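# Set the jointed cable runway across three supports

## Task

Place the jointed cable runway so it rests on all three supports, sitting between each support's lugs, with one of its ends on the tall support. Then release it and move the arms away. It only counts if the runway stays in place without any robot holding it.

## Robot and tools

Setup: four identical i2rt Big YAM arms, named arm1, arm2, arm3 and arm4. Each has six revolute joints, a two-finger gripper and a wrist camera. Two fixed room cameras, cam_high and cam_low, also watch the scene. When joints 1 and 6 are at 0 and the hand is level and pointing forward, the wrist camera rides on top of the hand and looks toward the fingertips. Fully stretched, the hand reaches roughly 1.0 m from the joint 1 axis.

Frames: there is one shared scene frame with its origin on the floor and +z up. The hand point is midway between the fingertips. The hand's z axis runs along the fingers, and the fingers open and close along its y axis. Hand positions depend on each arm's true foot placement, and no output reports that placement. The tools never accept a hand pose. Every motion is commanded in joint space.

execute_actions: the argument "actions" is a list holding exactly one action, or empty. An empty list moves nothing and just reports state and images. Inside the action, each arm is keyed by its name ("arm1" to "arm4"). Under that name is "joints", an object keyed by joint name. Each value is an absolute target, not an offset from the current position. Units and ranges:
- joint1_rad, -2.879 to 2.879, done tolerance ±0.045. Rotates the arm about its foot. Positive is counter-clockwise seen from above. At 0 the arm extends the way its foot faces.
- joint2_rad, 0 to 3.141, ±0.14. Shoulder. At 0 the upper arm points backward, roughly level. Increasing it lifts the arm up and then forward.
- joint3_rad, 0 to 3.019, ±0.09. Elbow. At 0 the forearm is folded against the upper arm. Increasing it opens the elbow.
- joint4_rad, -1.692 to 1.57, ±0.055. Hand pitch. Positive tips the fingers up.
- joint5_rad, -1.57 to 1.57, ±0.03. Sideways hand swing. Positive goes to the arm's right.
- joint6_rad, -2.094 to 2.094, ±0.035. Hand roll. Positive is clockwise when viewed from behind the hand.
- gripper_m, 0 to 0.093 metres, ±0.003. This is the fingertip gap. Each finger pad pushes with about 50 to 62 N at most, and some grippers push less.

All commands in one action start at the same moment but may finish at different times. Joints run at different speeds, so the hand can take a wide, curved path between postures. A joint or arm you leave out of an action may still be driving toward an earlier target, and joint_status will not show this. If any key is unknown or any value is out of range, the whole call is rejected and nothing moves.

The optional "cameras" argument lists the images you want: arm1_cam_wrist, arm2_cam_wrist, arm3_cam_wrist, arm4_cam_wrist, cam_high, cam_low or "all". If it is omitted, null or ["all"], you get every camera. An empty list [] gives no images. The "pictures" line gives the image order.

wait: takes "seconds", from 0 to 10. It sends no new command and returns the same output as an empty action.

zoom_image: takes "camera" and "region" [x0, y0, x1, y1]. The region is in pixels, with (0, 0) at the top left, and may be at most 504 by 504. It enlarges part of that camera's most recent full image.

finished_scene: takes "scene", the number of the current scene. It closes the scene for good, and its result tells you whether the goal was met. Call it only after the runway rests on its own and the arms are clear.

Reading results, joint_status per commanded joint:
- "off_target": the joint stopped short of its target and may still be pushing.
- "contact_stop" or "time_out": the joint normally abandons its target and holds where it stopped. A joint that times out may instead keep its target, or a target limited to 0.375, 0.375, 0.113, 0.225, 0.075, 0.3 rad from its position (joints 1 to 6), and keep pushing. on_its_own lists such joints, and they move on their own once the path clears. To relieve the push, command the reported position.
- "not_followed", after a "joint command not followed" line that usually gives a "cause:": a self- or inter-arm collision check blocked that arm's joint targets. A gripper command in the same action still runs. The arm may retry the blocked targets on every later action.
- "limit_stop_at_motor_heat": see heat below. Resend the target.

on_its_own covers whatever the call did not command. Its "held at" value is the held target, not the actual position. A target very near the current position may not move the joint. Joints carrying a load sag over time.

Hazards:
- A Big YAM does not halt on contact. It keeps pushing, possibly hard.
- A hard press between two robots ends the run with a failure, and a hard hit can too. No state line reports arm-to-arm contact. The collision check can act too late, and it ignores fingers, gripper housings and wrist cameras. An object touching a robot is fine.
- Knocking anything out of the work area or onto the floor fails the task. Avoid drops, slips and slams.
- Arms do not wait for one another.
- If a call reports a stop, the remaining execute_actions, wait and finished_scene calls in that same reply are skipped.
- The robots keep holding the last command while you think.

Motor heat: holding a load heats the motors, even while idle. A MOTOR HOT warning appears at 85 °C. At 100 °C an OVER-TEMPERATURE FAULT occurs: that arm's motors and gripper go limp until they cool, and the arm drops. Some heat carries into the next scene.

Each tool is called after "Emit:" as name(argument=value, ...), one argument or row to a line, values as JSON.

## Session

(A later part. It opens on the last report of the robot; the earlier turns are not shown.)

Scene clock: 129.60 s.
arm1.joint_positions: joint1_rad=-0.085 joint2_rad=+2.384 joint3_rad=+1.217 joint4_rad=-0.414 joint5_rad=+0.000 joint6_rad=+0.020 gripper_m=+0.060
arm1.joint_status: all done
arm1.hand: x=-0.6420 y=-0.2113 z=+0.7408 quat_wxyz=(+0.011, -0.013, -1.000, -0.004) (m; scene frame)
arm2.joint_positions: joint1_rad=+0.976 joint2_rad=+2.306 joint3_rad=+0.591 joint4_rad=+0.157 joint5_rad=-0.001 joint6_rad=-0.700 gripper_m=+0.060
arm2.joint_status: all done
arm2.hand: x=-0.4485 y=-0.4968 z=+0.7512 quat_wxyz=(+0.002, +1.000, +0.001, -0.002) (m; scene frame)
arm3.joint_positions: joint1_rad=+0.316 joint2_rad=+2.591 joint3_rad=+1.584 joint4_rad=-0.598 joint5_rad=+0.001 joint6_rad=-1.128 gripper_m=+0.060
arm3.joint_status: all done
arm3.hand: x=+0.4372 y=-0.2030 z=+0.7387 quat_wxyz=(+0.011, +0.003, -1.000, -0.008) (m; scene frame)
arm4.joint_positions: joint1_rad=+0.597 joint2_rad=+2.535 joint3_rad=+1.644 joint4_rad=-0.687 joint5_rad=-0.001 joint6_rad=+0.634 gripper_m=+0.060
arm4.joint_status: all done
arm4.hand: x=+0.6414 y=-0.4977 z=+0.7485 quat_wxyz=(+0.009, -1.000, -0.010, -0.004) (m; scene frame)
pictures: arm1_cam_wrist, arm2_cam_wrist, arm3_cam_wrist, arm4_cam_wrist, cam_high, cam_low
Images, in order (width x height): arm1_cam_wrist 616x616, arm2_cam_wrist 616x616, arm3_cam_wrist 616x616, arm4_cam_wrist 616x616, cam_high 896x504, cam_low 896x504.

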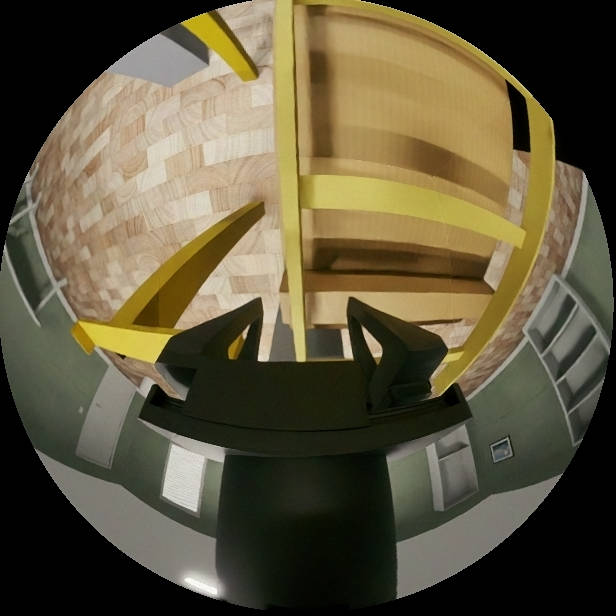

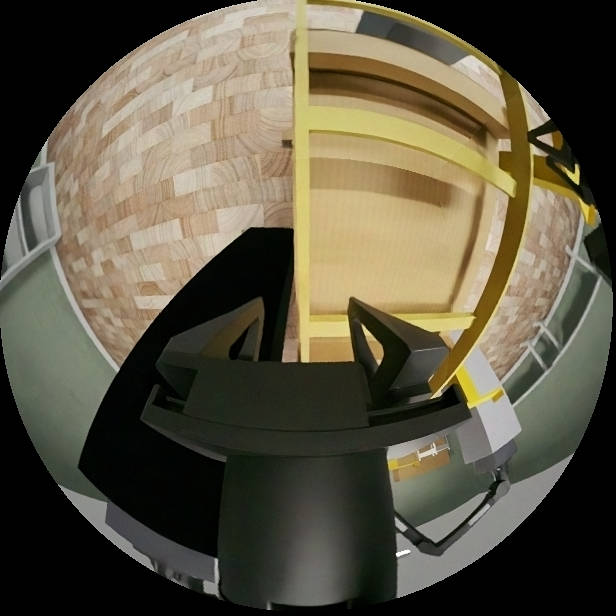

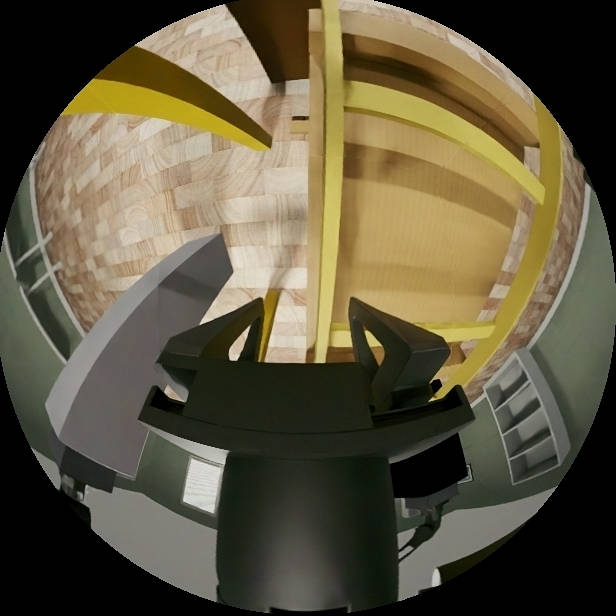

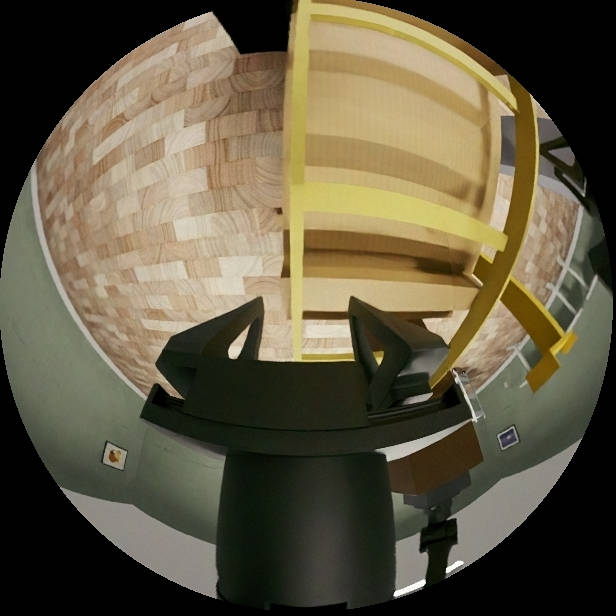

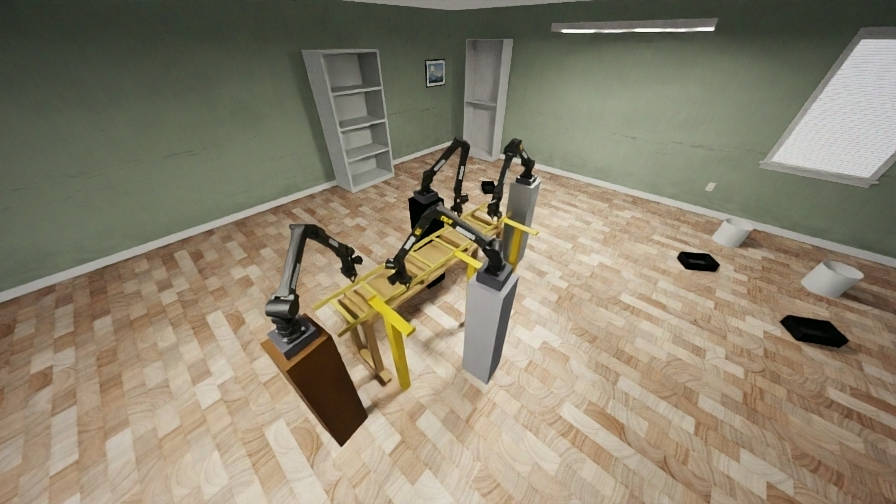

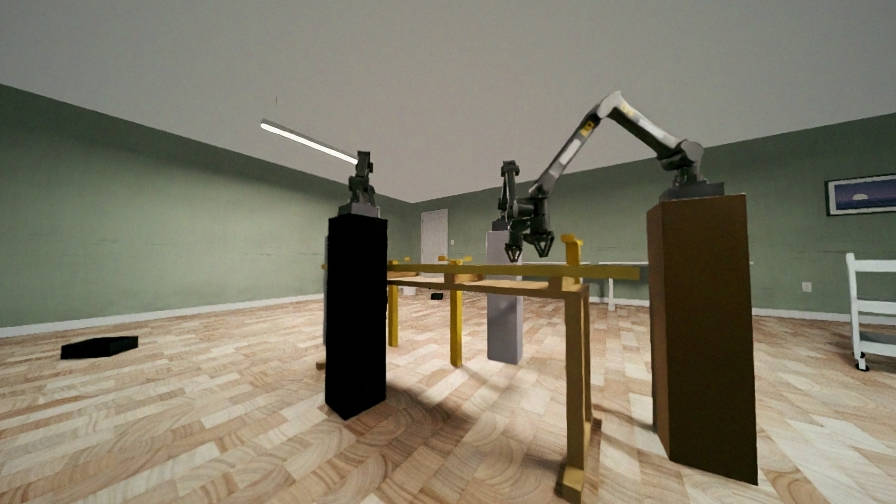

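Emit:
execute_actions(
  actions=[
    {"arm1":{"joints":{"joint1_rad":-0.052,"joint2_rad":2.507,"joint3_rad":1.29,"joint4_rad":-0.312,"joint6_rad":0.04}},"arm2":{"joints":{"joint1_rad":0.995,"joint2_rad":2.542,"joint3_rad":0.697,"joint4_rad":0.292}},"arm3":{"joints":{"joint1_rad":0.293,"joint2_rad":2.712,"joint3_rad":1.718,"joint4_rad":-0.548,"joint6_rad":-1.145}},"arm4":{"joints":{"joint1_rad":0.617,"joint2_rad":2.676,"joint3_rad":1.733,"joint4_rad":-0.595,"joint6_rad":0.655}}},
  ],
  cameras=["arm1_cam_wrist","arm2_cam_wrist","arm3_cam_wrist","arm4_cam_wrist","cam_low"],
)

Scene clock: 144.00 s.
arm1.joint_positions: joint1_rad=-0.060 joint2_rad=+2.508 joint3_rad=+1.284 joint4_rad=-0.316 joint5_rad=+0.000 joint6_rad=+0.034 gripper_m=+0.060
arm1.joint_status: all done
arm1.hand: x=-0.6291 y=-0.1982 z=+0.6914 quat_wxyz=(-0.010, -0.007, -1.000, -0.004) (m; scene frame)
arm2.joint_positions: joint1_rad=+0.983 joint2_rad=+2.436 joint3_rad=+0.695 joint4_rad=+0.287 joint5_rad=-0.004 joint6_rad=-0.700 gripper_m=+0.060
arm2.joint_status: all done
arm2.hand: x=-0.4839 y=-0.4710 z=+0.7124 quat_wxyz=(-0.030, +0.999, +0.005, -0.043) (m; scene frame)
arm3.joint_positions: joint1_rad=+0.303 joint2_rad=+2.704 joint3_rad=+1.694 joint4_rad=-0.555 joint5_rad=+0.001 joint6_rad=-1.137 gripper_m=+0.060
arm3.joint_status: all done
arm3.hand: x=+0.4395 y=-0.2274 z=+0.6971 quat_wxyz=(+0.003, +0.001, -1.000, +0.010) (m; scene frame)
arm4.joint_positions: joint1_rad=+0.603 joint2_rad=+2.670 joint3_rad=+1.725 joint4_rad=-0.604 joint5_rad=-0.001 joint6_rad=+0.639 gripper_m=+0.060
arm4.joint_status: all done
arm4.hand: x=+0.6369 y=-0.5048 z=+0.6871 quat_wxyz=(+0.001, -1.000, -0.011, +0.007) (m; scene frame)
pictures: arm1_cam_wrist, arm2_cam_wrist, arm3_cam_wrist, arm4_cam_wrist, cam_low
Images, in order (width x height): arm1_cam_wrist 616x616, arm2_cam_wrist 616x616, arm3_cam_wrist 616x616, arm4_cam_wrist 616x616, cam_low 896x504.

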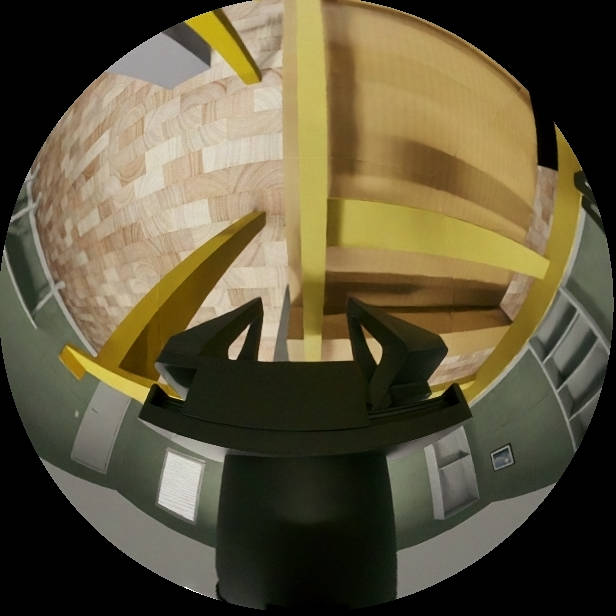

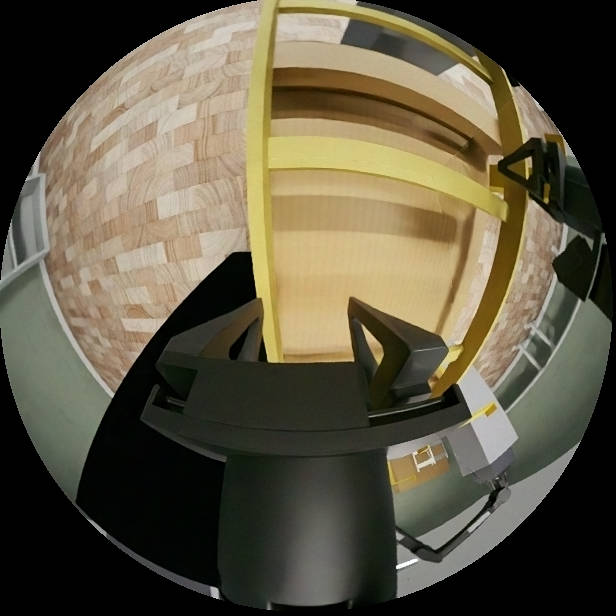

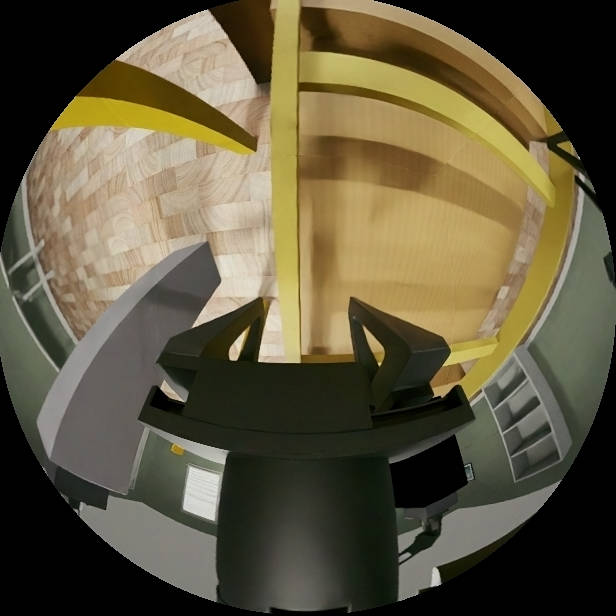

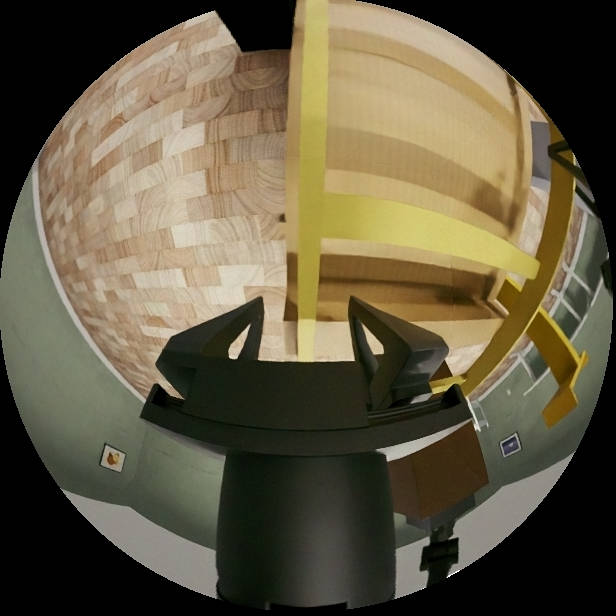

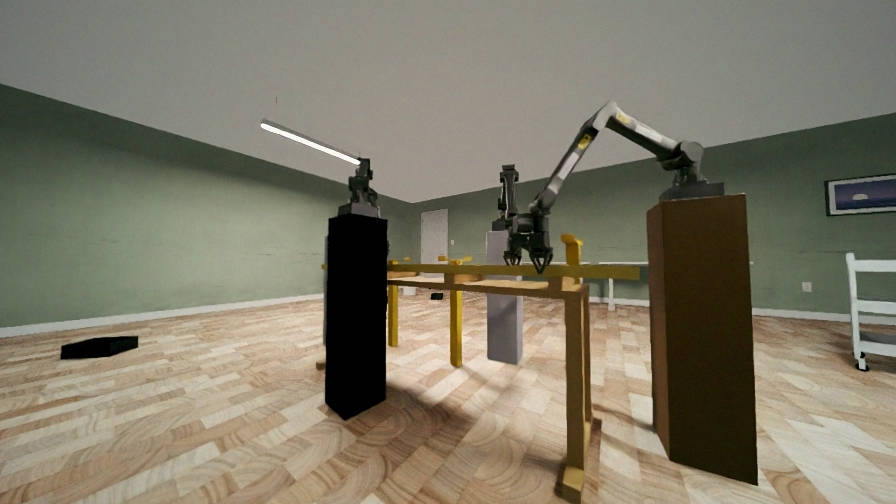

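Emit:
execute_actions(
  actions=[
    {"arm2":{"joints":{"joint2_rad":2.39,"joint3_rad":0.62,"joint4_rad":0.205}},"arm3":{"joints":{"joint1_rad":0.32,"joint2_rad":2.732}},"arm1":{"joints":{"joint1_rad":-0.08,"joint2_rad":2.52}}},
  ],
  cameras=[],
)

Emit:
execute_actions(
  actions=[
    {"arm2":{"joints":{"joint2_rad":2.47,"gripper_m":0.08}}},
  ],
  cameras=["arm2_cam_wrist"],
)

Scene clock: 155.70 s.
arm1.joint_positions: joint1_rad=-0.067 joint2_rad=+2.508 joint3_rad=+1.284 joint4_rad=-0.316 joint5_rad=+0.000 joint6_rad=+0.034 gripper_m=+0.060
arm1.joint_status: all done
arm1.hand: x=-0.6291 y=-0.2019 z=+0.6914 quat_wxyz=(-0.010, -0.011, -1.000, -0.004) (m; scene frame)
arm2.joint_positions: joint1_rad=+0.984 joint2_rad=+2.404 joint3_rad=+0.616 joint4_rad=+0.212 joint5_rad=-0.003 joint6_rad=-0.700 gripper_m=+0.060
arm2.joint_status: all done
arm2.hand: x=-0.4420 y=-0.5054 z=+0.7254 quat_wxyz=(+0.009, +1.000, +0.005, +0.004) (m; scene frame)
arm3.joint_positions: joint1_rad=+0.308 joint2_rad=+2.710 joint3_rad=+1.694 joint4_rad=-0.555 joint5_rad=+0.001 joint6_rad=-1.137 gripper_m=+0.060
arm3.joint_status: all done
arm3.hand: x=+0.4408 y=-0.2234 z=+0.6933 quat_wxyz=(+0.004, +0.003, -1.000, +0.007) (m; scene frame)
arm4.joint_positions: joint1_rad=+0.603 joint2_rad=+2.670 joint3_rad=+1.725 joint4_rad=-0.604 joint5_rad=-0.001 joint6_rad=+0.639 gripper_m=+0.060
arm4.joint_status: not commanded
arm4.hand: x=+0.6369 y=-0.5048 z=+0.6871 quat_wxyz=(+0.001, -1.000, -0.011, +0.007) (m; scene frame)
pictures: none
No camera images: the call's "cameras" was empty. Leave "cameras" out to get every camera's image.

Scene clock: 156.43 s.
arm1.joint_positions: joint1_rad=-0.067 joint2_rad=+2.508 joint3_rad=+1.284 joint4_rad=-0.316 joint5_rad=+0.000 joint6_rad=+0.034 gripper_m=+0.060
arm1.joint_status: not commanded
arm1.hand: x=-0.6291 y=-0.2019 z=+0.6914 quat_wxyz=(-0.010, -0.011, -1.000, -0.004) (m; scene frame)
arm2.joint_positions: joint1_rad=+0.984 joint2_rad=+2.457 joint3_rad=+0.616 joint4_rad=+0.212 joint5_rad=-0.003 joint6_rad=-0.700 gripper_m=+0.080
arm2.joint_status: all done
arm2.hand: x=-0.4249 y=-0.5196 z=+0.7135 quat_wxyz=(+0.025, +0.999, +0.005, +0.024) (m; scene frame)
arm3.joint_positions: joint1_rad=+0.308 joint2_rad=+2.710 joint3_rad=+1.694 joint4_rad=-0.555 joint5_rad=+0.001 joint6_rad=-1.137 gripper_m=+0.060
arm3.joint_status: not commanded
arm3.hand: x=+0.4408 y=-0.2234 z=+0.6933 quat_wxyz=(+0.004, +0.003, -1.000, +0.007) (m; scene frame)
arm4.joint_positions: joint1_rad=+0.603 joint2_rad=+2.670 joint3_rad=+1.725 joint4_rad=-0.604 joint5_rad=-0.001 joint6_rad=+0.639 gripper_m=+0.060
arm4.joint_status: not commanded
arm4.hand: x=+0.6369 y=-0.5048 z=+0.6871 quat_wxyz=(+0.001, -1.000, -0.011, +0.007) (m; scene frame)
pictures: arm2_cam_wrist
Images, in order (width x height): arm2_cam_wrist 616x616.

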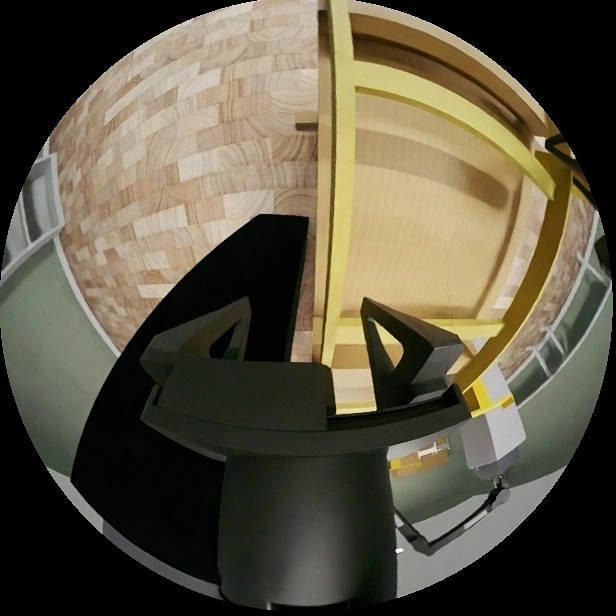

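Emit:
execute_actions(
  actions=[
    {"arm2":{"joints":{"joint3_rad":0.68,"joint4_rad":0.27}},"arm3":{"joints":{"joint2_rad":2.745,"joint1_rad":0.328}},"arm1":{"joints":{"joint2_rad":2.535}}},
  ],
  cameras=[],
)

Emit:
execute_actions(
  actions=[
    {"arm2":{"joints":{"joint2_rad":2.55,"joint3_rad":0.70,"joint4_rad":0.29}}},
  ],
  cameras=["arm1_cam_wrist","arm2_cam_wrist","arm3_cam_wrist"],
)

Scene clock: 160.73 s.
arm1.joint_positions: joint1_rad=-0.067 joint2_rad=+2.511 joint3_rad=+1.284 joint4_rad=-0.315 joint5_rad=+0.000 joint6_rad=+0.036 gripper_m=+0.060
arm1.joint_status: all done
arm1.hand: x=-0.6301 y=-0.2019 z=+0.6901 quat_wxyz=(-0.009, -0.012, -1.000, -0.004) (m; scene frame)
arm2.joint_positions: joint1_rad=+0.984 joint2_rad=+2.457 joint3_rad=+0.682 joint4_rad=+0.261 joint5_rad=-0.003 joint6_rad=-0.700 gripper_m=+0.080
arm2.joint_status: all done
arm2.hand: x=-0.4659 y=-0.4858 z=+0.7069 quat_wxyz=(-0.012, +1.000, +0.005, -0.020) (m; scene frame)
arm3.joint_positions: joint1_rad=+0.317 joint2_rad=+2.726 joint3_rad=+1.694 joint4_rad=-0.555 joint5_rad=+0.001 joint6_rad=-1.137 gripper_m=+0.060
arm3.joint_status: all done
arm3.hand: x=+0.4427 y=-0.2144 z=+0.6843 quat_wxyz=(+0.007, +0.008, -1.000, +0.000) (m; scene frame)
arm4.joint_positions: joint1_rad=+0.603 joint2_rad=+2.670 joint3_rad=+1.725 joint4_rad=-0.604 joint5_rad=-0.001 joint6_rad=+0.639 gripper_m=+0.060
arm4.joint_status: not commanded
arm4.hand: x=+0.6369 y=-0.5048 z=+0.6871 quat_wxyz=(+0.001, -1.000, -0.011, +0.007) (m; scene frame)
pictures: none
No camera images: the call's "cameras" was empty. Leave "cameras" out to get every camera's image.

Scene clock: 161.60 s.
arm1.joint_positions: joint1_rad=-0.067 joint2_rad=+2.511 joint3_rad=+1.284 joint4_rad=-0.315 joint5_rad=+0.000 joint6_rad=+0.036 gripper_m=+0.060
arm1.joint_status: not commanded
arm1.hand: x=-0.6301 y=-0.2019 z=+0.6901 quat_wxyz=(-0.009, -0.012, -1.000, -0.004) (m; scene frame)
arm2.joint_positions: joint1_rad=+0.984 joint2_rad=+2.539 joint3_rad=+0.699 joint4_rad=+0.280 joint5_rad=-0.003 joint6_rad=-0.700 gripper_m=+0.080
arm2.joint_status: all done
arm2.hand: x=-0.4492 y=-0.4997 z=+0.6843 quat_wxyz=(+0.003, +1.000, +0.005, -0.002) (m; scene frame)
arm3.joint_positions: joint1_rad=+0.317 joint2_rad=+2.726 joint3_rad=+1.694 joint4_rad=-0.555 joint5_rad=+0.001 joint6_rad=-1.137 gripper_m=+0.060
arm3.joint_status: not commanded
arm3.hand: x=+0.4427 y=-0.2144 z=+0.6843 quat_wxyz=(+0.007, +0.008, -1.000, +0.000) (m; scene frame)
arm4.joint_positions: joint1_rad=+0.603 joint2_rad=+2.670 joint3_rad=+1.725 joint4_rad=-0.604 joint5_rad=-0.001 joint6_rad=+0.639 gripper_m=+0.060
arm4.joint_status: not commanded
arm4.hand: x=+0.6369 y=-0.5048 z=+0.6871 quat_wxyz=(+0.001, -1.000, -0.011, +0.007) (m; scene frame)
pictures: arm1_cam_wrist, arm2_cam_wrist, arm3_cam_wrist
Images, in order (width x height): arm1_cam_wrist 616x616, arm2_cam_wrist 616x616, arm3_cam_wrist 616x616.

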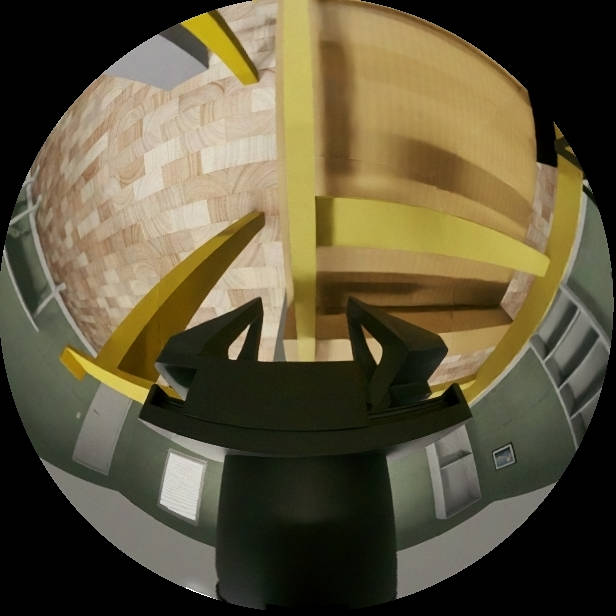

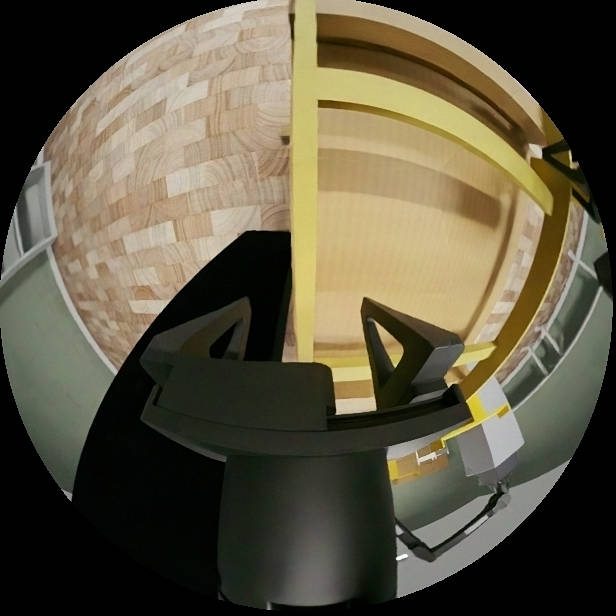

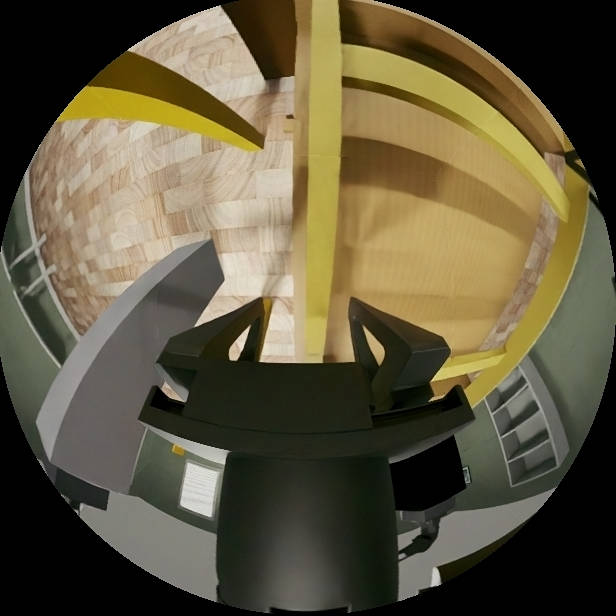

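Emit:
execute_actions(
  actions=[
    {"arm1":{"joints":{"gripper_m":0,"joint2_rad":2.511}},"arm2":{"joints":{"gripper_m":0}},"arm3":{"joints":{"gripper_m":0,"joint1_rad":0.295,"joint2_rad":2.726}},"arm4":{"joints":{"gripper_m":0}}},
  ],
  cameras=["arm1_cam_wrist","arm3_cam_wrist","cam_low"],
)

Scene clock: 164.80 s.
arm1.joint_positions: joint1_rad=-0.068 joint2_rad=+2.511 joint3_rad=+1.284 joint4_rad=-0.315 joint5_rad=+0.008 joint6_rad=+0.022 gripper_m=+0.009
arm1.joint_status: gripper_m off_target (ended at +0.009, target +0.000); the others done
arm1.hand: x=-0.6301 y=-0.2034 z=+0.6901 quat_wxyz=(-0.009, -0.005, -1.000, +0.000) (m; scene frame)
arm2.joint_positions: joint1_rad=+0.985 joint2_rad=+2.539 joint3_rad=+0.699 joint4_rad=+0.281 joint5_rad=+0.000 joint6_rad=-0.701 gripper_m=+0.009
arm2.joint_status: gripper_m off_target (ended at +0.009, target +0.000)
arm2.hand: x=-0.4494 y=-0.4997 z=+0.6843 quat_wxyz=(+0.002, +1.000, +0.007, -0.002) (m; scene frame)
arm3.joint_positions: joint1_rad=+0.312 joint2_rad=+2.726 joint3_rad=+1.698 joint4_rad=-0.547 joint5_rad=-0.002 joint6_rad=-1.133 gripper_m=+0.009
arm3.joint_status: gripper_m off_target (ended at +0.009, target +0.000); the others done
arm3.hand: x=+0.4420 y=-0.2192 z=+0.6850 quat_wxyz=(+0.003, +0.003, -1.000, +0.005) (m; scene frame)
arm4.joint_positions: joint1_rad=+0.603 joint2_rad=+2.670 joint3_rad=+1.725 joint4_rad=-0.603 joint5_rad=-0.002 joint6_rad=+0.656 gripper_m=+0.009
arm4.joint_status: gripper_m off_target (ended at +0.009, target +0.000)
arm4.hand: x=+0.6369 y=-0.5050 z=+0.6871 quat_wxyz=(+0.000, -1.000, -0.002, +0.007) (m; scene frame)
pictures: arm1_cam_wrist, arm3_cam_wrist, cam_low
Images, in order (width x height): arm1_cam_wrist 616x616, arm3_cam_wrist 616x616, cam_low 896x504.

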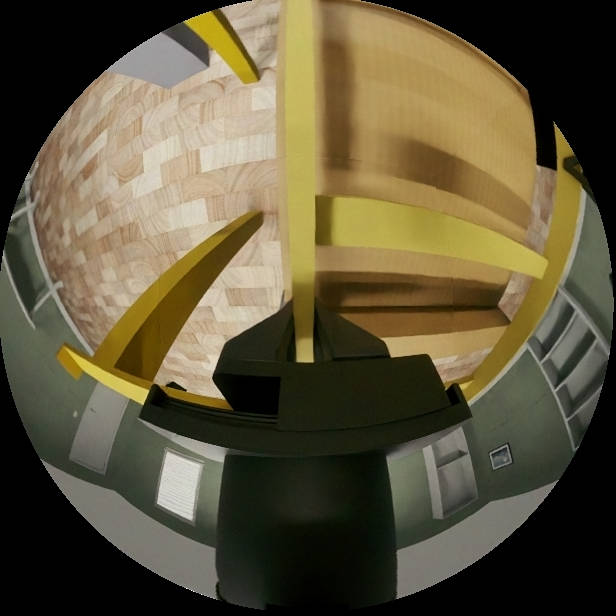

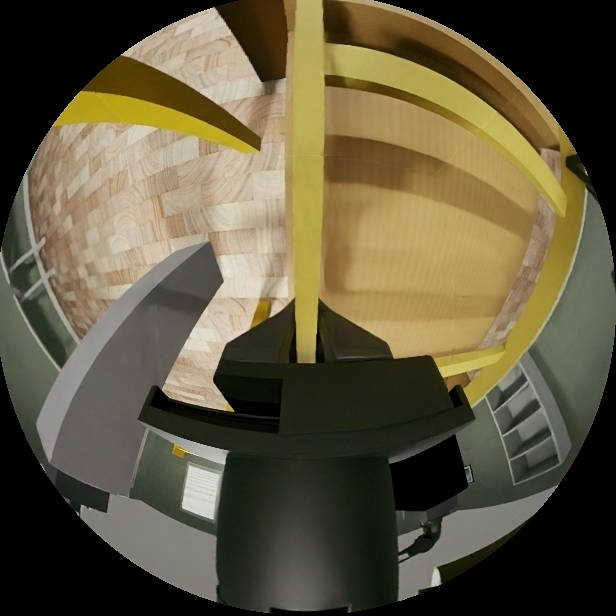

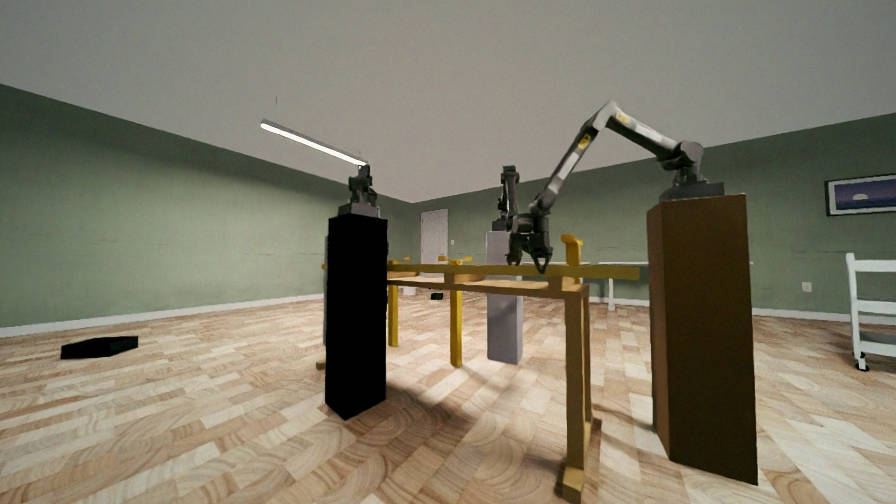

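Emit:
execute_actions(
  actions=[
    {"arm1":{"joints":{"joint2_rad":2.41,"joint3_rad":1.265,"joint4_rad":-0.375}},"arm2":{"joints":{"joint2_rad":2.39,"joint3_rad":0.635,"joint4_rad":0.222}},"arm3":{"joints":{"joint1_rad":0.312,"joint2_rad":2.615,"joint3_rad":1.655,"joint4_rad":-0.585}},"arm4":{"joints":{"joint2_rad":2.57,"joint3_rad":1.695,"joint4_rad":-0.65}}},
  ],
  cameras=["cam_low"],
)

Scene clock: 175.67 s.
arm1.joint_positions: joint1_rad=-0.072 joint2_rad=+2.462 joint3_rad=+1.269 joint4_rad=-0.370 joint5_rad=+0.011 joint6_rad=+0.011 gripper_m=+0.009
arm1.joint_status: all done
arm1.hand: x=-0.6315 y=-0.2063 z=+0.7113 quat_wxyz=(+0.002, -0.001, -1.000, +0.002) (m; scene frame)
arm2.joint_positions: joint1_rad=+0.987 joint2_rad=+2.487 joint3_rad=+0.676 joint4_rad=+0.239 joint5_rad=+0.003 joint6_rad=-0.707 gripper_m=+0.009
arm2.joint_status: all done
arm2.hand: x=-0.4481 y=-0.5006 z=+0.6995 quat_wxyz=(+0.005, +1.000, +0.011, +0.004) (m; scene frame)
arm3.joint_positions: joint1_rad=+0.313 joint2_rad=+2.705 joint3_rad=+1.669 joint4_rad=-0.548 joint5_rad=-0.007 joint6_rad=-1.136 gripper_m=+0.009
arm3.joint_status: all done
arm3.hand: x=+0.4404 y=-0.2121 z=+0.6909 quat_wxyz=(+0.003, +0.006, -1.000, -0.001) (m; scene frame)
arm4.joint_positions: joint1_rad=+0.595 joint2_rad=+2.638 joint3_rad=+1.695 joint4_rad=-0.616 joint5_rad=+0.006 joint6_rad=+0.648 gripper_m=+0.009
arm4.joint_status: all done
arm4.hand: x=+0.6376 y=-0.4970 z=+0.6995 quat_wxyz=(+0.006, -1.000, -0.003, +0.005) (m; scene frame)
pictures: cam_low
Images, in order (width x height): cam_low 896x504.

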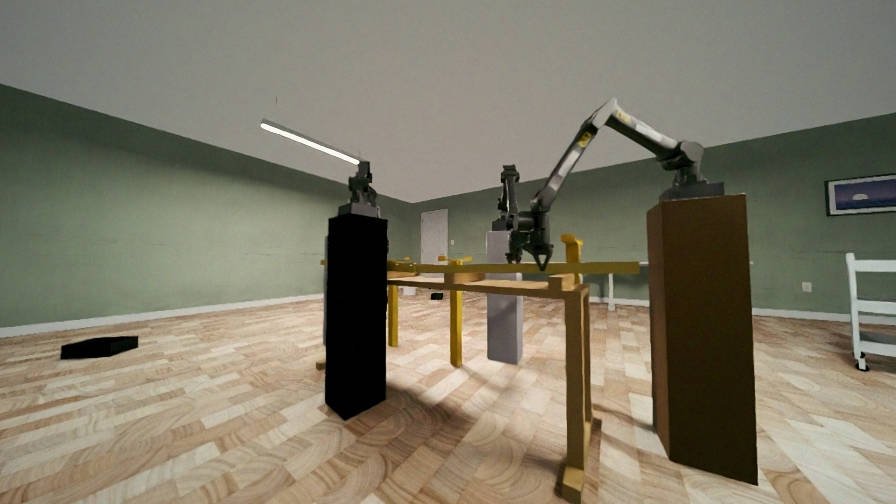

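Emit:
execute_actions(
  actions=[
    {"arm1":{"joints":{"joint2_rad":2.345,"joint3_rad":1.245,"joint4_rad":-0.40}},"arm2":{"joints":{"joint2_rad":2.27,"joint3_rad":0.59,"joint4_rad":0.19}},"arm3":{"joints":{"joint2_rad":2.50,"joint3_rad":1.635,"joint4_rad":-0.60}},"arm4":{"joints":{"joint2_rad":2.49,"joint3_rad":1.68,"joint4_rad":-0.67}}},
  ],
  cameras=["cam_low","arm3_cam_wrist"],
)

Scene clock: 180.73 s.
arm1.joint_positions: joint1_rad=-0.072 joint2_rad=+2.384 joint3_rad=+1.237 joint4_rad=-0.415 joint5_rad=+0.016 joint6_rad=+0.009 gripper_m=+0.009
arm1.joint_status: all done
arm1.hand: x=-0.6306 y=-0.2074 z=+0.7437 quat_wxyz=(+0.002, -0.001, -1.000, +0.004) (m; scene frame)
arm2.joint_positions: joint1_rad=+0.987 joint2_rad=+2.382 joint3_rad=+0.619 joint4_rad=+0.195 joint5_rad=-0.001 joint6_rad=-0.708 gripper_m=+0.009
arm2.joint_status: all done
arm2.hand: x=-0.4478 y=-0.5014 z=+0.7304 quat_wxyz=(+0.005, +1.000, +0.011, +0.001) (m; scene frame)
arm3.joint_positions: joint1_rad=+0.311 joint2_rad=+2.639 joint3_rad=+1.625 joint4_rad=-0.550 joint5_rad=-0.004 joint6_rad=-1.139 gripper_m=+0.009
arm3.joint_status: all done
arm3.hand: x=+0.4414 y=-0.2167 z=+0.7198 quat_wxyz=(+0.001, +0.006, -1.000, +0.009) (m; scene frame)
arm4.joint_positions: joint1_rad=+0.593 joint2_rad=+2.557 joint3_rad=+1.660 joint4_rad=-0.662 joint5_rad=-0.009 joint6_rad=+0.642 gripper_m=+0.009
arm4.joint_status: all done
arm4.hand: x=+0.6356 y=-0.5001 z=+0.7394 quat_wxyz=(+0.001, -1.000, -0.004, +0.001) (m; scene frame)
pictures: arm3_cam_wrist, cam_low
Images, in order (width x height): arm3_cam_wrist 616x616, cam_low 896x504.

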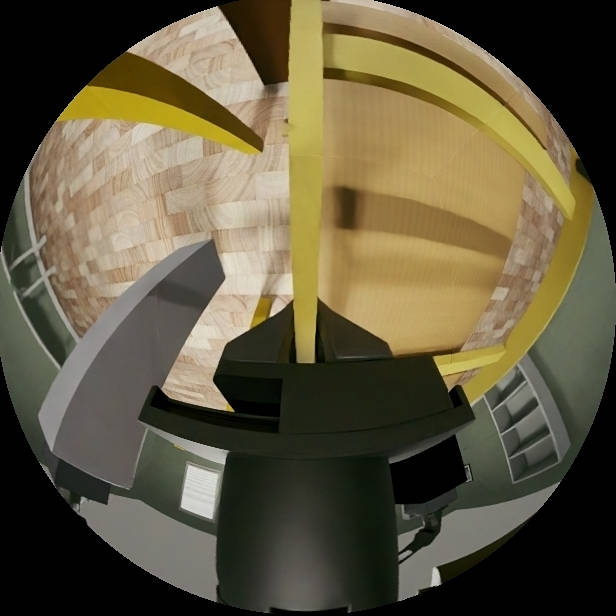

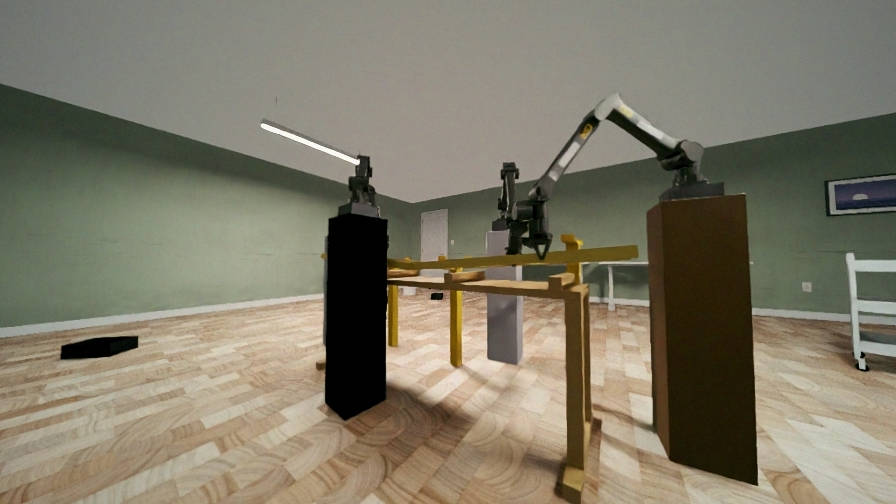

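Emit:
execute_actions(
  actions=[
    {"arm1":{"joints":{"joint2_rad":2.27,"joint3_rad":1.215,"joint4_rad":-0.46}},"arm2":{"joints":{"joint2_rad":2.08,"joint3_rad":0.525,"joint4_rad":0.07}},"arm3":{"joints":{"joint2_rad":2.365,"joint3_rad":1.595,"joint4_rad":-0.66}},"arm4":{"joints":{"joint2_rad":2.425,"joint3_rad":1.655,"joint4_rad":-0.713}}},
  ],
  cameras=[],
)

Emit:
execute_actions(
  actions=[
    {"arm1":{"joints":{"joint2_rad":2.165,"joint3_rad":1.19,"joint4_rad":-0.53}},"arm2":{"joints":{"joint2_rad":1.92,"joint3_rad":0.49,"joint4_rad":-0.045}},"arm3":{"joints":{"joint2_rad":2.28,"joint3_rad":1.56,"joint4_rad":-0.71}},"arm4":{"joints":{"joint2_rad":2.345,"joint3_rad":1.63,"joint4_rad":-0.765}}},
  ],
  cameras=["cam_low","cam_high"],
)

Scene clock: 188.60 s.
arm1.joint_positions: joint1_rad=-0.071 joint2_rad=+2.278 joint3_rad=+1.201 joint4_rad=-0.483 joint5_rad=+0.016 joint6_rad=+0.014 gripper_m=+0.009
arm1.joint_status: all done
arm1.hand: x=-0.6294 y=-0.2073 z=+0.7887 quat_wxyz=(+0.000, -0.003, -1.000, +0.004) (m; scene frame)
arm2.joint_positions: joint1_rad=+0.988 joint2_rad=+2.199 joint3_rad=+0.551 joint4_rad=+0.080 joint5_rad=-0.002 joint6_rad=-0.702 gripper_m=+0.009
arm2.joint_status: all done
arm2.hand: x=-0.4478 y=-0.5017 z=+0.7795 quat_wxyz=(+0.006, +1.000, +0.009, +0.001) (m; scene frame)
arm3.joint_positions: joint1_rad=+0.311 joint2_rad=+2.528 joint3_rad=+1.576 joint4_rad=-0.600 joint5_rad=+0.000 joint6_rad=-1.133 gripper_m=+0.009
arm3.joint_status: joint2_rad time_out (moved -0.111 of -0.274); joint4_rad time_out (moved -0.050 of -0.110); the others done
arm3.on_its_own: joint2_rad reads +2.528 and still pushes toward +2.365 since a time_out; joint4_rad reads -0.600 and still pushes toward -0.660 since a time_out
arm3.hand: x=+0.4442 y=-0.2227 z=+0.7725 quat_wxyz=(+0.000, +0.003, -1.000, +0.016) (m; scene frame)
arm4.joint_positions: joint1_rad=+0.603 joint2_rad=+2.454 joint3_rad=+1.625 joint4_rad=-0.726 joint5_rad=-0.009 joint6_rad=+0.657 gripper_m=+0.009
arm4.joint_status: all done
arm4.hand: x=+0.6369 y=-0.5078 z=+0.7915 quat_wxyz=(-0.001, -1.000, -0.002, +0.003) (m; scene frame)
pictures: none
No camera images: the call's "cameras" was empty. Leave "cameras" out to get every camera's image.

not run: a stop came earlier in this reply.

Emit:
execute_actions(
  actions=[
    {"arm1":{"joints":{"joint2_rad":2.19,"joint3_rad":1.195,"joint4_rad":-0.515}},"arm2":{"joints":{"joint2_rad":1.93,"joint3_rad":0.49,"joint4_rad":-0.04}},"arm3":{"joints":{"joint2_rad":2.27,"joint3_rad":1.565,"joint4_rad":-0.725}},"arm4":{"joints":{"joint2_rad":2.375,"joint3_rad":1.64,"joint4_rad":-0.75}}},
  ],
  cameras=["cam_low","cam_high"],
)

Scene clock: 203.43 s.
arm1.joint_positions: joint1_rad=-0.071 joint2_rad=+2.188 joint3_rad=+1.178 joint4_rad=-0.549 joint5_rad=+0.015 joint6_rad=+0.014 gripper_m=+0.009
arm1.joint_status: all done
arm1.hand: x=-0.6297 y=-0.2073 z=+0.8273 quat_wxyz=(+0.000, -0.002, -1.000, +0.004) (m; scene frame)
arm2.joint_positions: joint1_rad=+0.989 joint2_rad=+2.048 joint3_rad=+0.508 joint4_rad=-0.022 joint5_rad=-0.001 joint6_rad=-0.701 gripper_m=+0.009
arm2.joint_status: all done
arm2.hand: x=-0.4479 y=-0.5014 z=+0.8172 quat_wxyz=(+0.003, +1.000, +0.009, -0.001) (m; scene frame)
arm3.joint_positions: joint1_rad=+0.311 joint2_rad=+2.457 joint3_rad=+1.549 joint4_rad=-0.651 joint5_rad=+0.001 joint6_rad=-1.133 gripper_m=+0.009
arm3.joint_status: joint2_rad time_out (moved -0.071 of -0.258); joint4_rad time_out (moved -0.052 of -0.125); the others done
arm3.on_its_own: joint2_rad reads +2.457 and still pushes toward +2.270 since a time_out; joint4_rad reads -0.651 and still pushes toward -0.725 since a time_out
arm3.hand: x=+0.4440 y=-0.2217 z=+0.8071 quat_wxyz=(+0.002, +0.003, -1.000, +0.013) (m; scene frame)
arm4.joint_positions: joint1_rad=+0.604 joint2_rad=+2.395 joint3_rad=+1.607 joint4_rad=-0.769 joint5_rad=-0.006 joint6_rad=+0.658 gripper_m=+0.009
arm4.joint_status: all done
arm4.hand: x=+0.6376 y=-0.5077 z=+0.8218 quat_wxyz=(+0.001, -1.000, -0.002, +0.003) (m; scene frame)
pictures: cam_high, cam_low
Images, in order (width x height): cam_high 896x504, cam_low 896x504.

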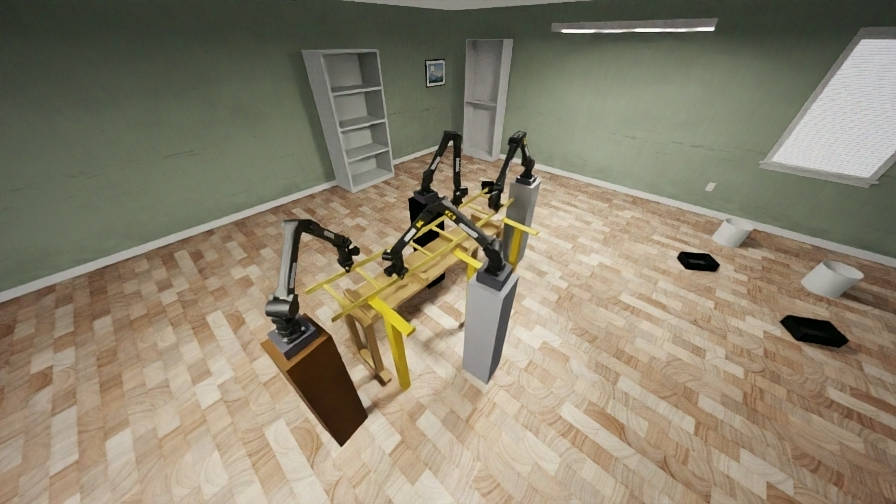

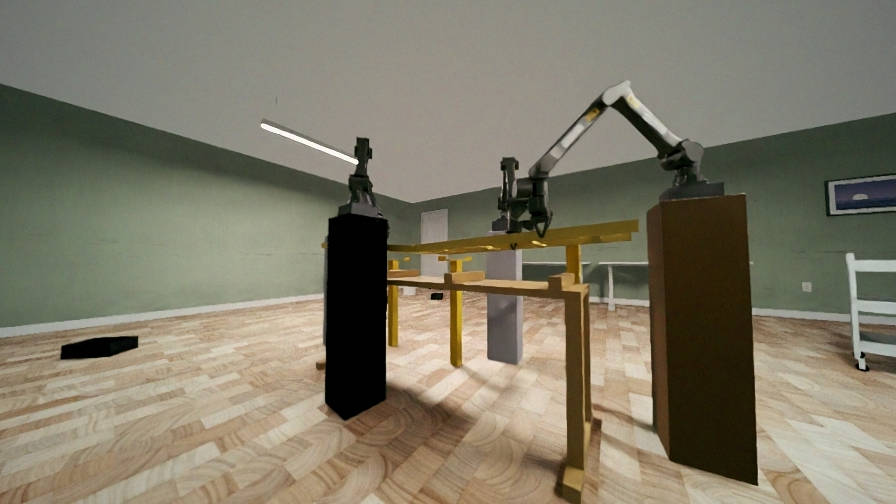

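Emit:
execute_actions(
  actions=[
    {"arm1":{"joints":{"joint2_rad":2.135,"joint3_rad":1.19,"joint4_rad":-0.58}},"arm2":{"joints":{"joint2_rad":1.755,"joint3_rad":0.477,"joint4_rad":-0.195}},"arm3":{"joints":{"joint2_rad":2.16,"joint3_rad":1.545,"joint4_rad":-0.78}},"arm4":{"joints":{"joint2_rad":2.325,"joint3_rad":1.63,"joint4_rad":-0.81}}},
  ],
  cameras=[],
)

Scene clock: 210.40 s.
arm1.joint_positions: joint1_rad=-0.071 joint2_rad=+2.115 joint3_rad=+1.172 joint4_rad=-0.616 joint5_rad=+0.018 joint6_rad=+0.015 gripper_m=+0.009
arm1.joint_status: all done
arm1.hand: x=-0.6284 y=-0.2079 z=+0.8611 quat_wxyz=(+0.000, -0.003, -1.000, +0.005) (m; scene frame)
arm2.joint_positions: joint1_rad=+0.990 joint2_rad=+1.880 joint3_rad=+0.482 joint4_rad=-0.168 joint5_rad=-0.001 joint6_rad=-0.699 gripper_m=+0.009
arm2.joint_status: all done
arm2.hand: x=-0.4473 y=-0.5019 z=+0.8578 quat_wxyz=(+0.004, +1.000, +0.008, +0.000) (m; scene frame)
arm3.joint_positions: joint1_rad=+0.313 joint2_rad=+2.367 joint3_rad=+1.523 joint4_rad=-0.700 joint5_rad=+0.003 joint6_rad=-1.130 gripper_m=+0.009
arm3.joint_status: joint2_rad time_out (moved -0.091 of -0.297); joint4_rad time_out (moved -0.049 of -0.129); the others done
arm3.on_its_own: joint2_rad reads +2.367 and still pushes toward +2.160 since a time_out; joint4_rad reads -0.700 and still pushes toward -0.780 since a time_out
arm3.hand: x=+0.4465 y=-0.2246 z=+0.8523 quat_wxyz=(-0.001, +0.002, -1.000, +0.020) (m; scene frame)
arm4.joint_positions: joint1_rad=+0.610 joint2_rad=+2.315 joint3_rad=+1.596 joint4_rad=-0.839 joint5_rad=-0.007 joint6_rad=+0.666 gripper_m=+0.009
arm4.joint_status: all done
arm4.hand: x=+0.6399 y=-0.5115 z=+0.8662 quat_wxyz=(+0.001, -1.000, -0.001, +0.002) (m; scene frame)
pictures: none
No camera images: the call's "cameras" was empty. Leave "cameras" out to get every camera's image.

Emit:
execute_actions(
  actions=[
    {"arm1":{"joints":{"joint2_rad":2.05,"joint3_rad":1.188,"joint4_rad":-0.66}},"arm2":{"joints":{"joint2_rad":1.585,"joint3_rad":0.475,"joint4_rad":-0.355}},"arm3":{"joints":{"joint2_rad":2.03,"joint3_rad":1.53,"joint4_rad":-0.83}},"arm4":{"joints":{"joint2_rad":2.27,"joint3_rad":1.625,"joint4_rad":-0.875}}},
  ],
  cameras=["cam_low","cam_high","arm4_cam_wrist"],
)

Scene clock: 218.30 s.
arm1.joint_positions: joint1_rad=-0.071 joint2_rad=+2.023 joint3_rad=+1.168 joint4_rad=-0.701 joint5_rad=+0.012 joint6_rad=+0.014 gripper_m=+0.009
arm1.joint_status: all done
arm1.hand: x=-0.6281 y=-0.2075 z=+0.9042 quat_wxyz=(-0.002, -0.003, -1.000, +0.002) (m; scene frame)
arm2.joint_positions: joint1_rad=+0.990 joint2_rad=+1.698 joint3_rad=+0.466 joint4_rad=-0.320 joint5_rad=+0.003 joint6_rad=-0.699 gripper_m=+0.009
arm2.joint_status: all done
arm2.hand: x=-0.4473 y=-0.5008 z=+0.9007 quat_wxyz=(-0.001, +1.000, +0.008, -0.004) (m; scene frame)
arm3.joint_positions: joint1_rad=+0.314 joint2_rad=+2.265 joint3_rad=+1.494 joint4_rad=-0.763 joint5_rad=+0.002 joint6_rad=-1.129 gripper_m=+0.009
arm3.joint_status: joint2_rad time_out (moved -0.102 of -0.337); joint4_rad time_out (moved -0.063 of -0.130); the others done
arm3.on_its_own: joint2_rad reads +2.265 and still pushes toward +2.030 since a time_out; joint4_rad reads -0.763 and still pushes toward -0.830 since a time_out
arm3.hand: x=+0.4472 y=-0.2228 z=+0.9032 quat_wxyz=(-0.003, +0.003, -1.000, +0.024) (m; scene frame)
arm4.joint_positions: joint1_rad=+0.611 joint2_rad=+2.240 joint3_rad=+1.591 joint4_rad=-0.915 joint5_rad=-0.001 joint6_rad=+0.668 gripper_m=+0.009
arm4.joint_status: all done
arm4.hand: x=+0.6415 y=-0.5104 z=+0.9095 quat_wxyz=(+0.005, -1.000, -0.001, +0.002) (m; scene frame)
pictures: arm4_cam_wrist, cam_high, cam_low
Images, in order (width x height): arm4_cam_wrist 616x616, cam_high 896x504, cam_low 896x504.

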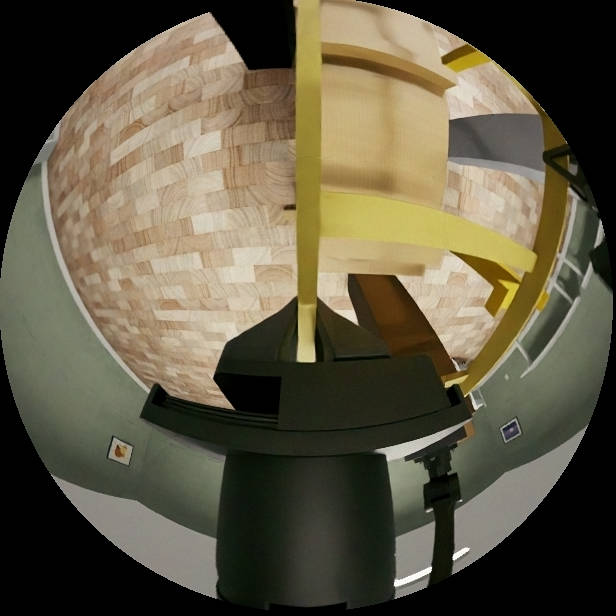

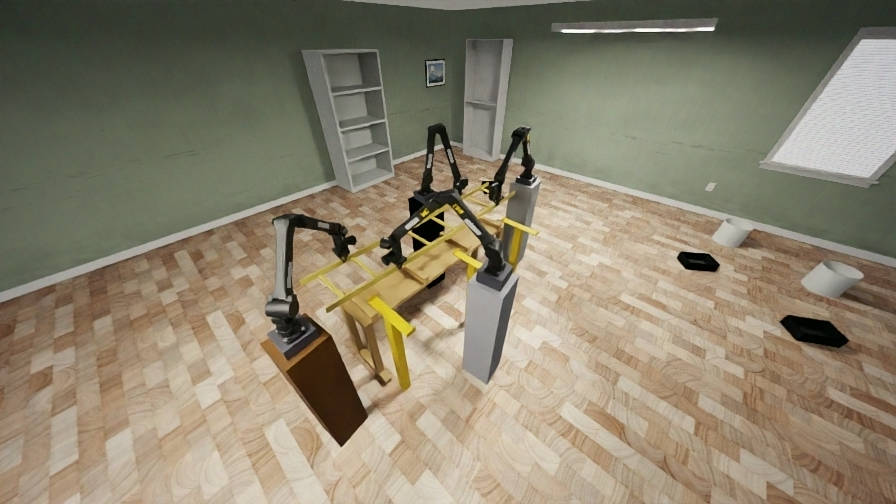

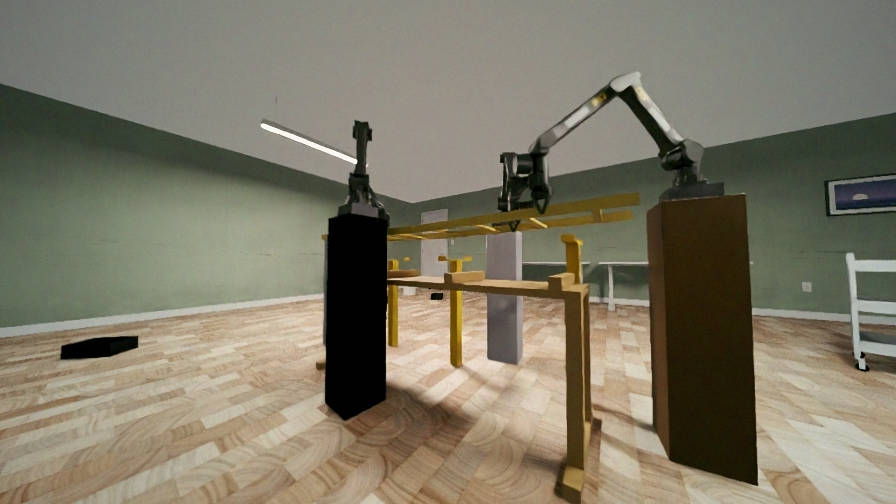

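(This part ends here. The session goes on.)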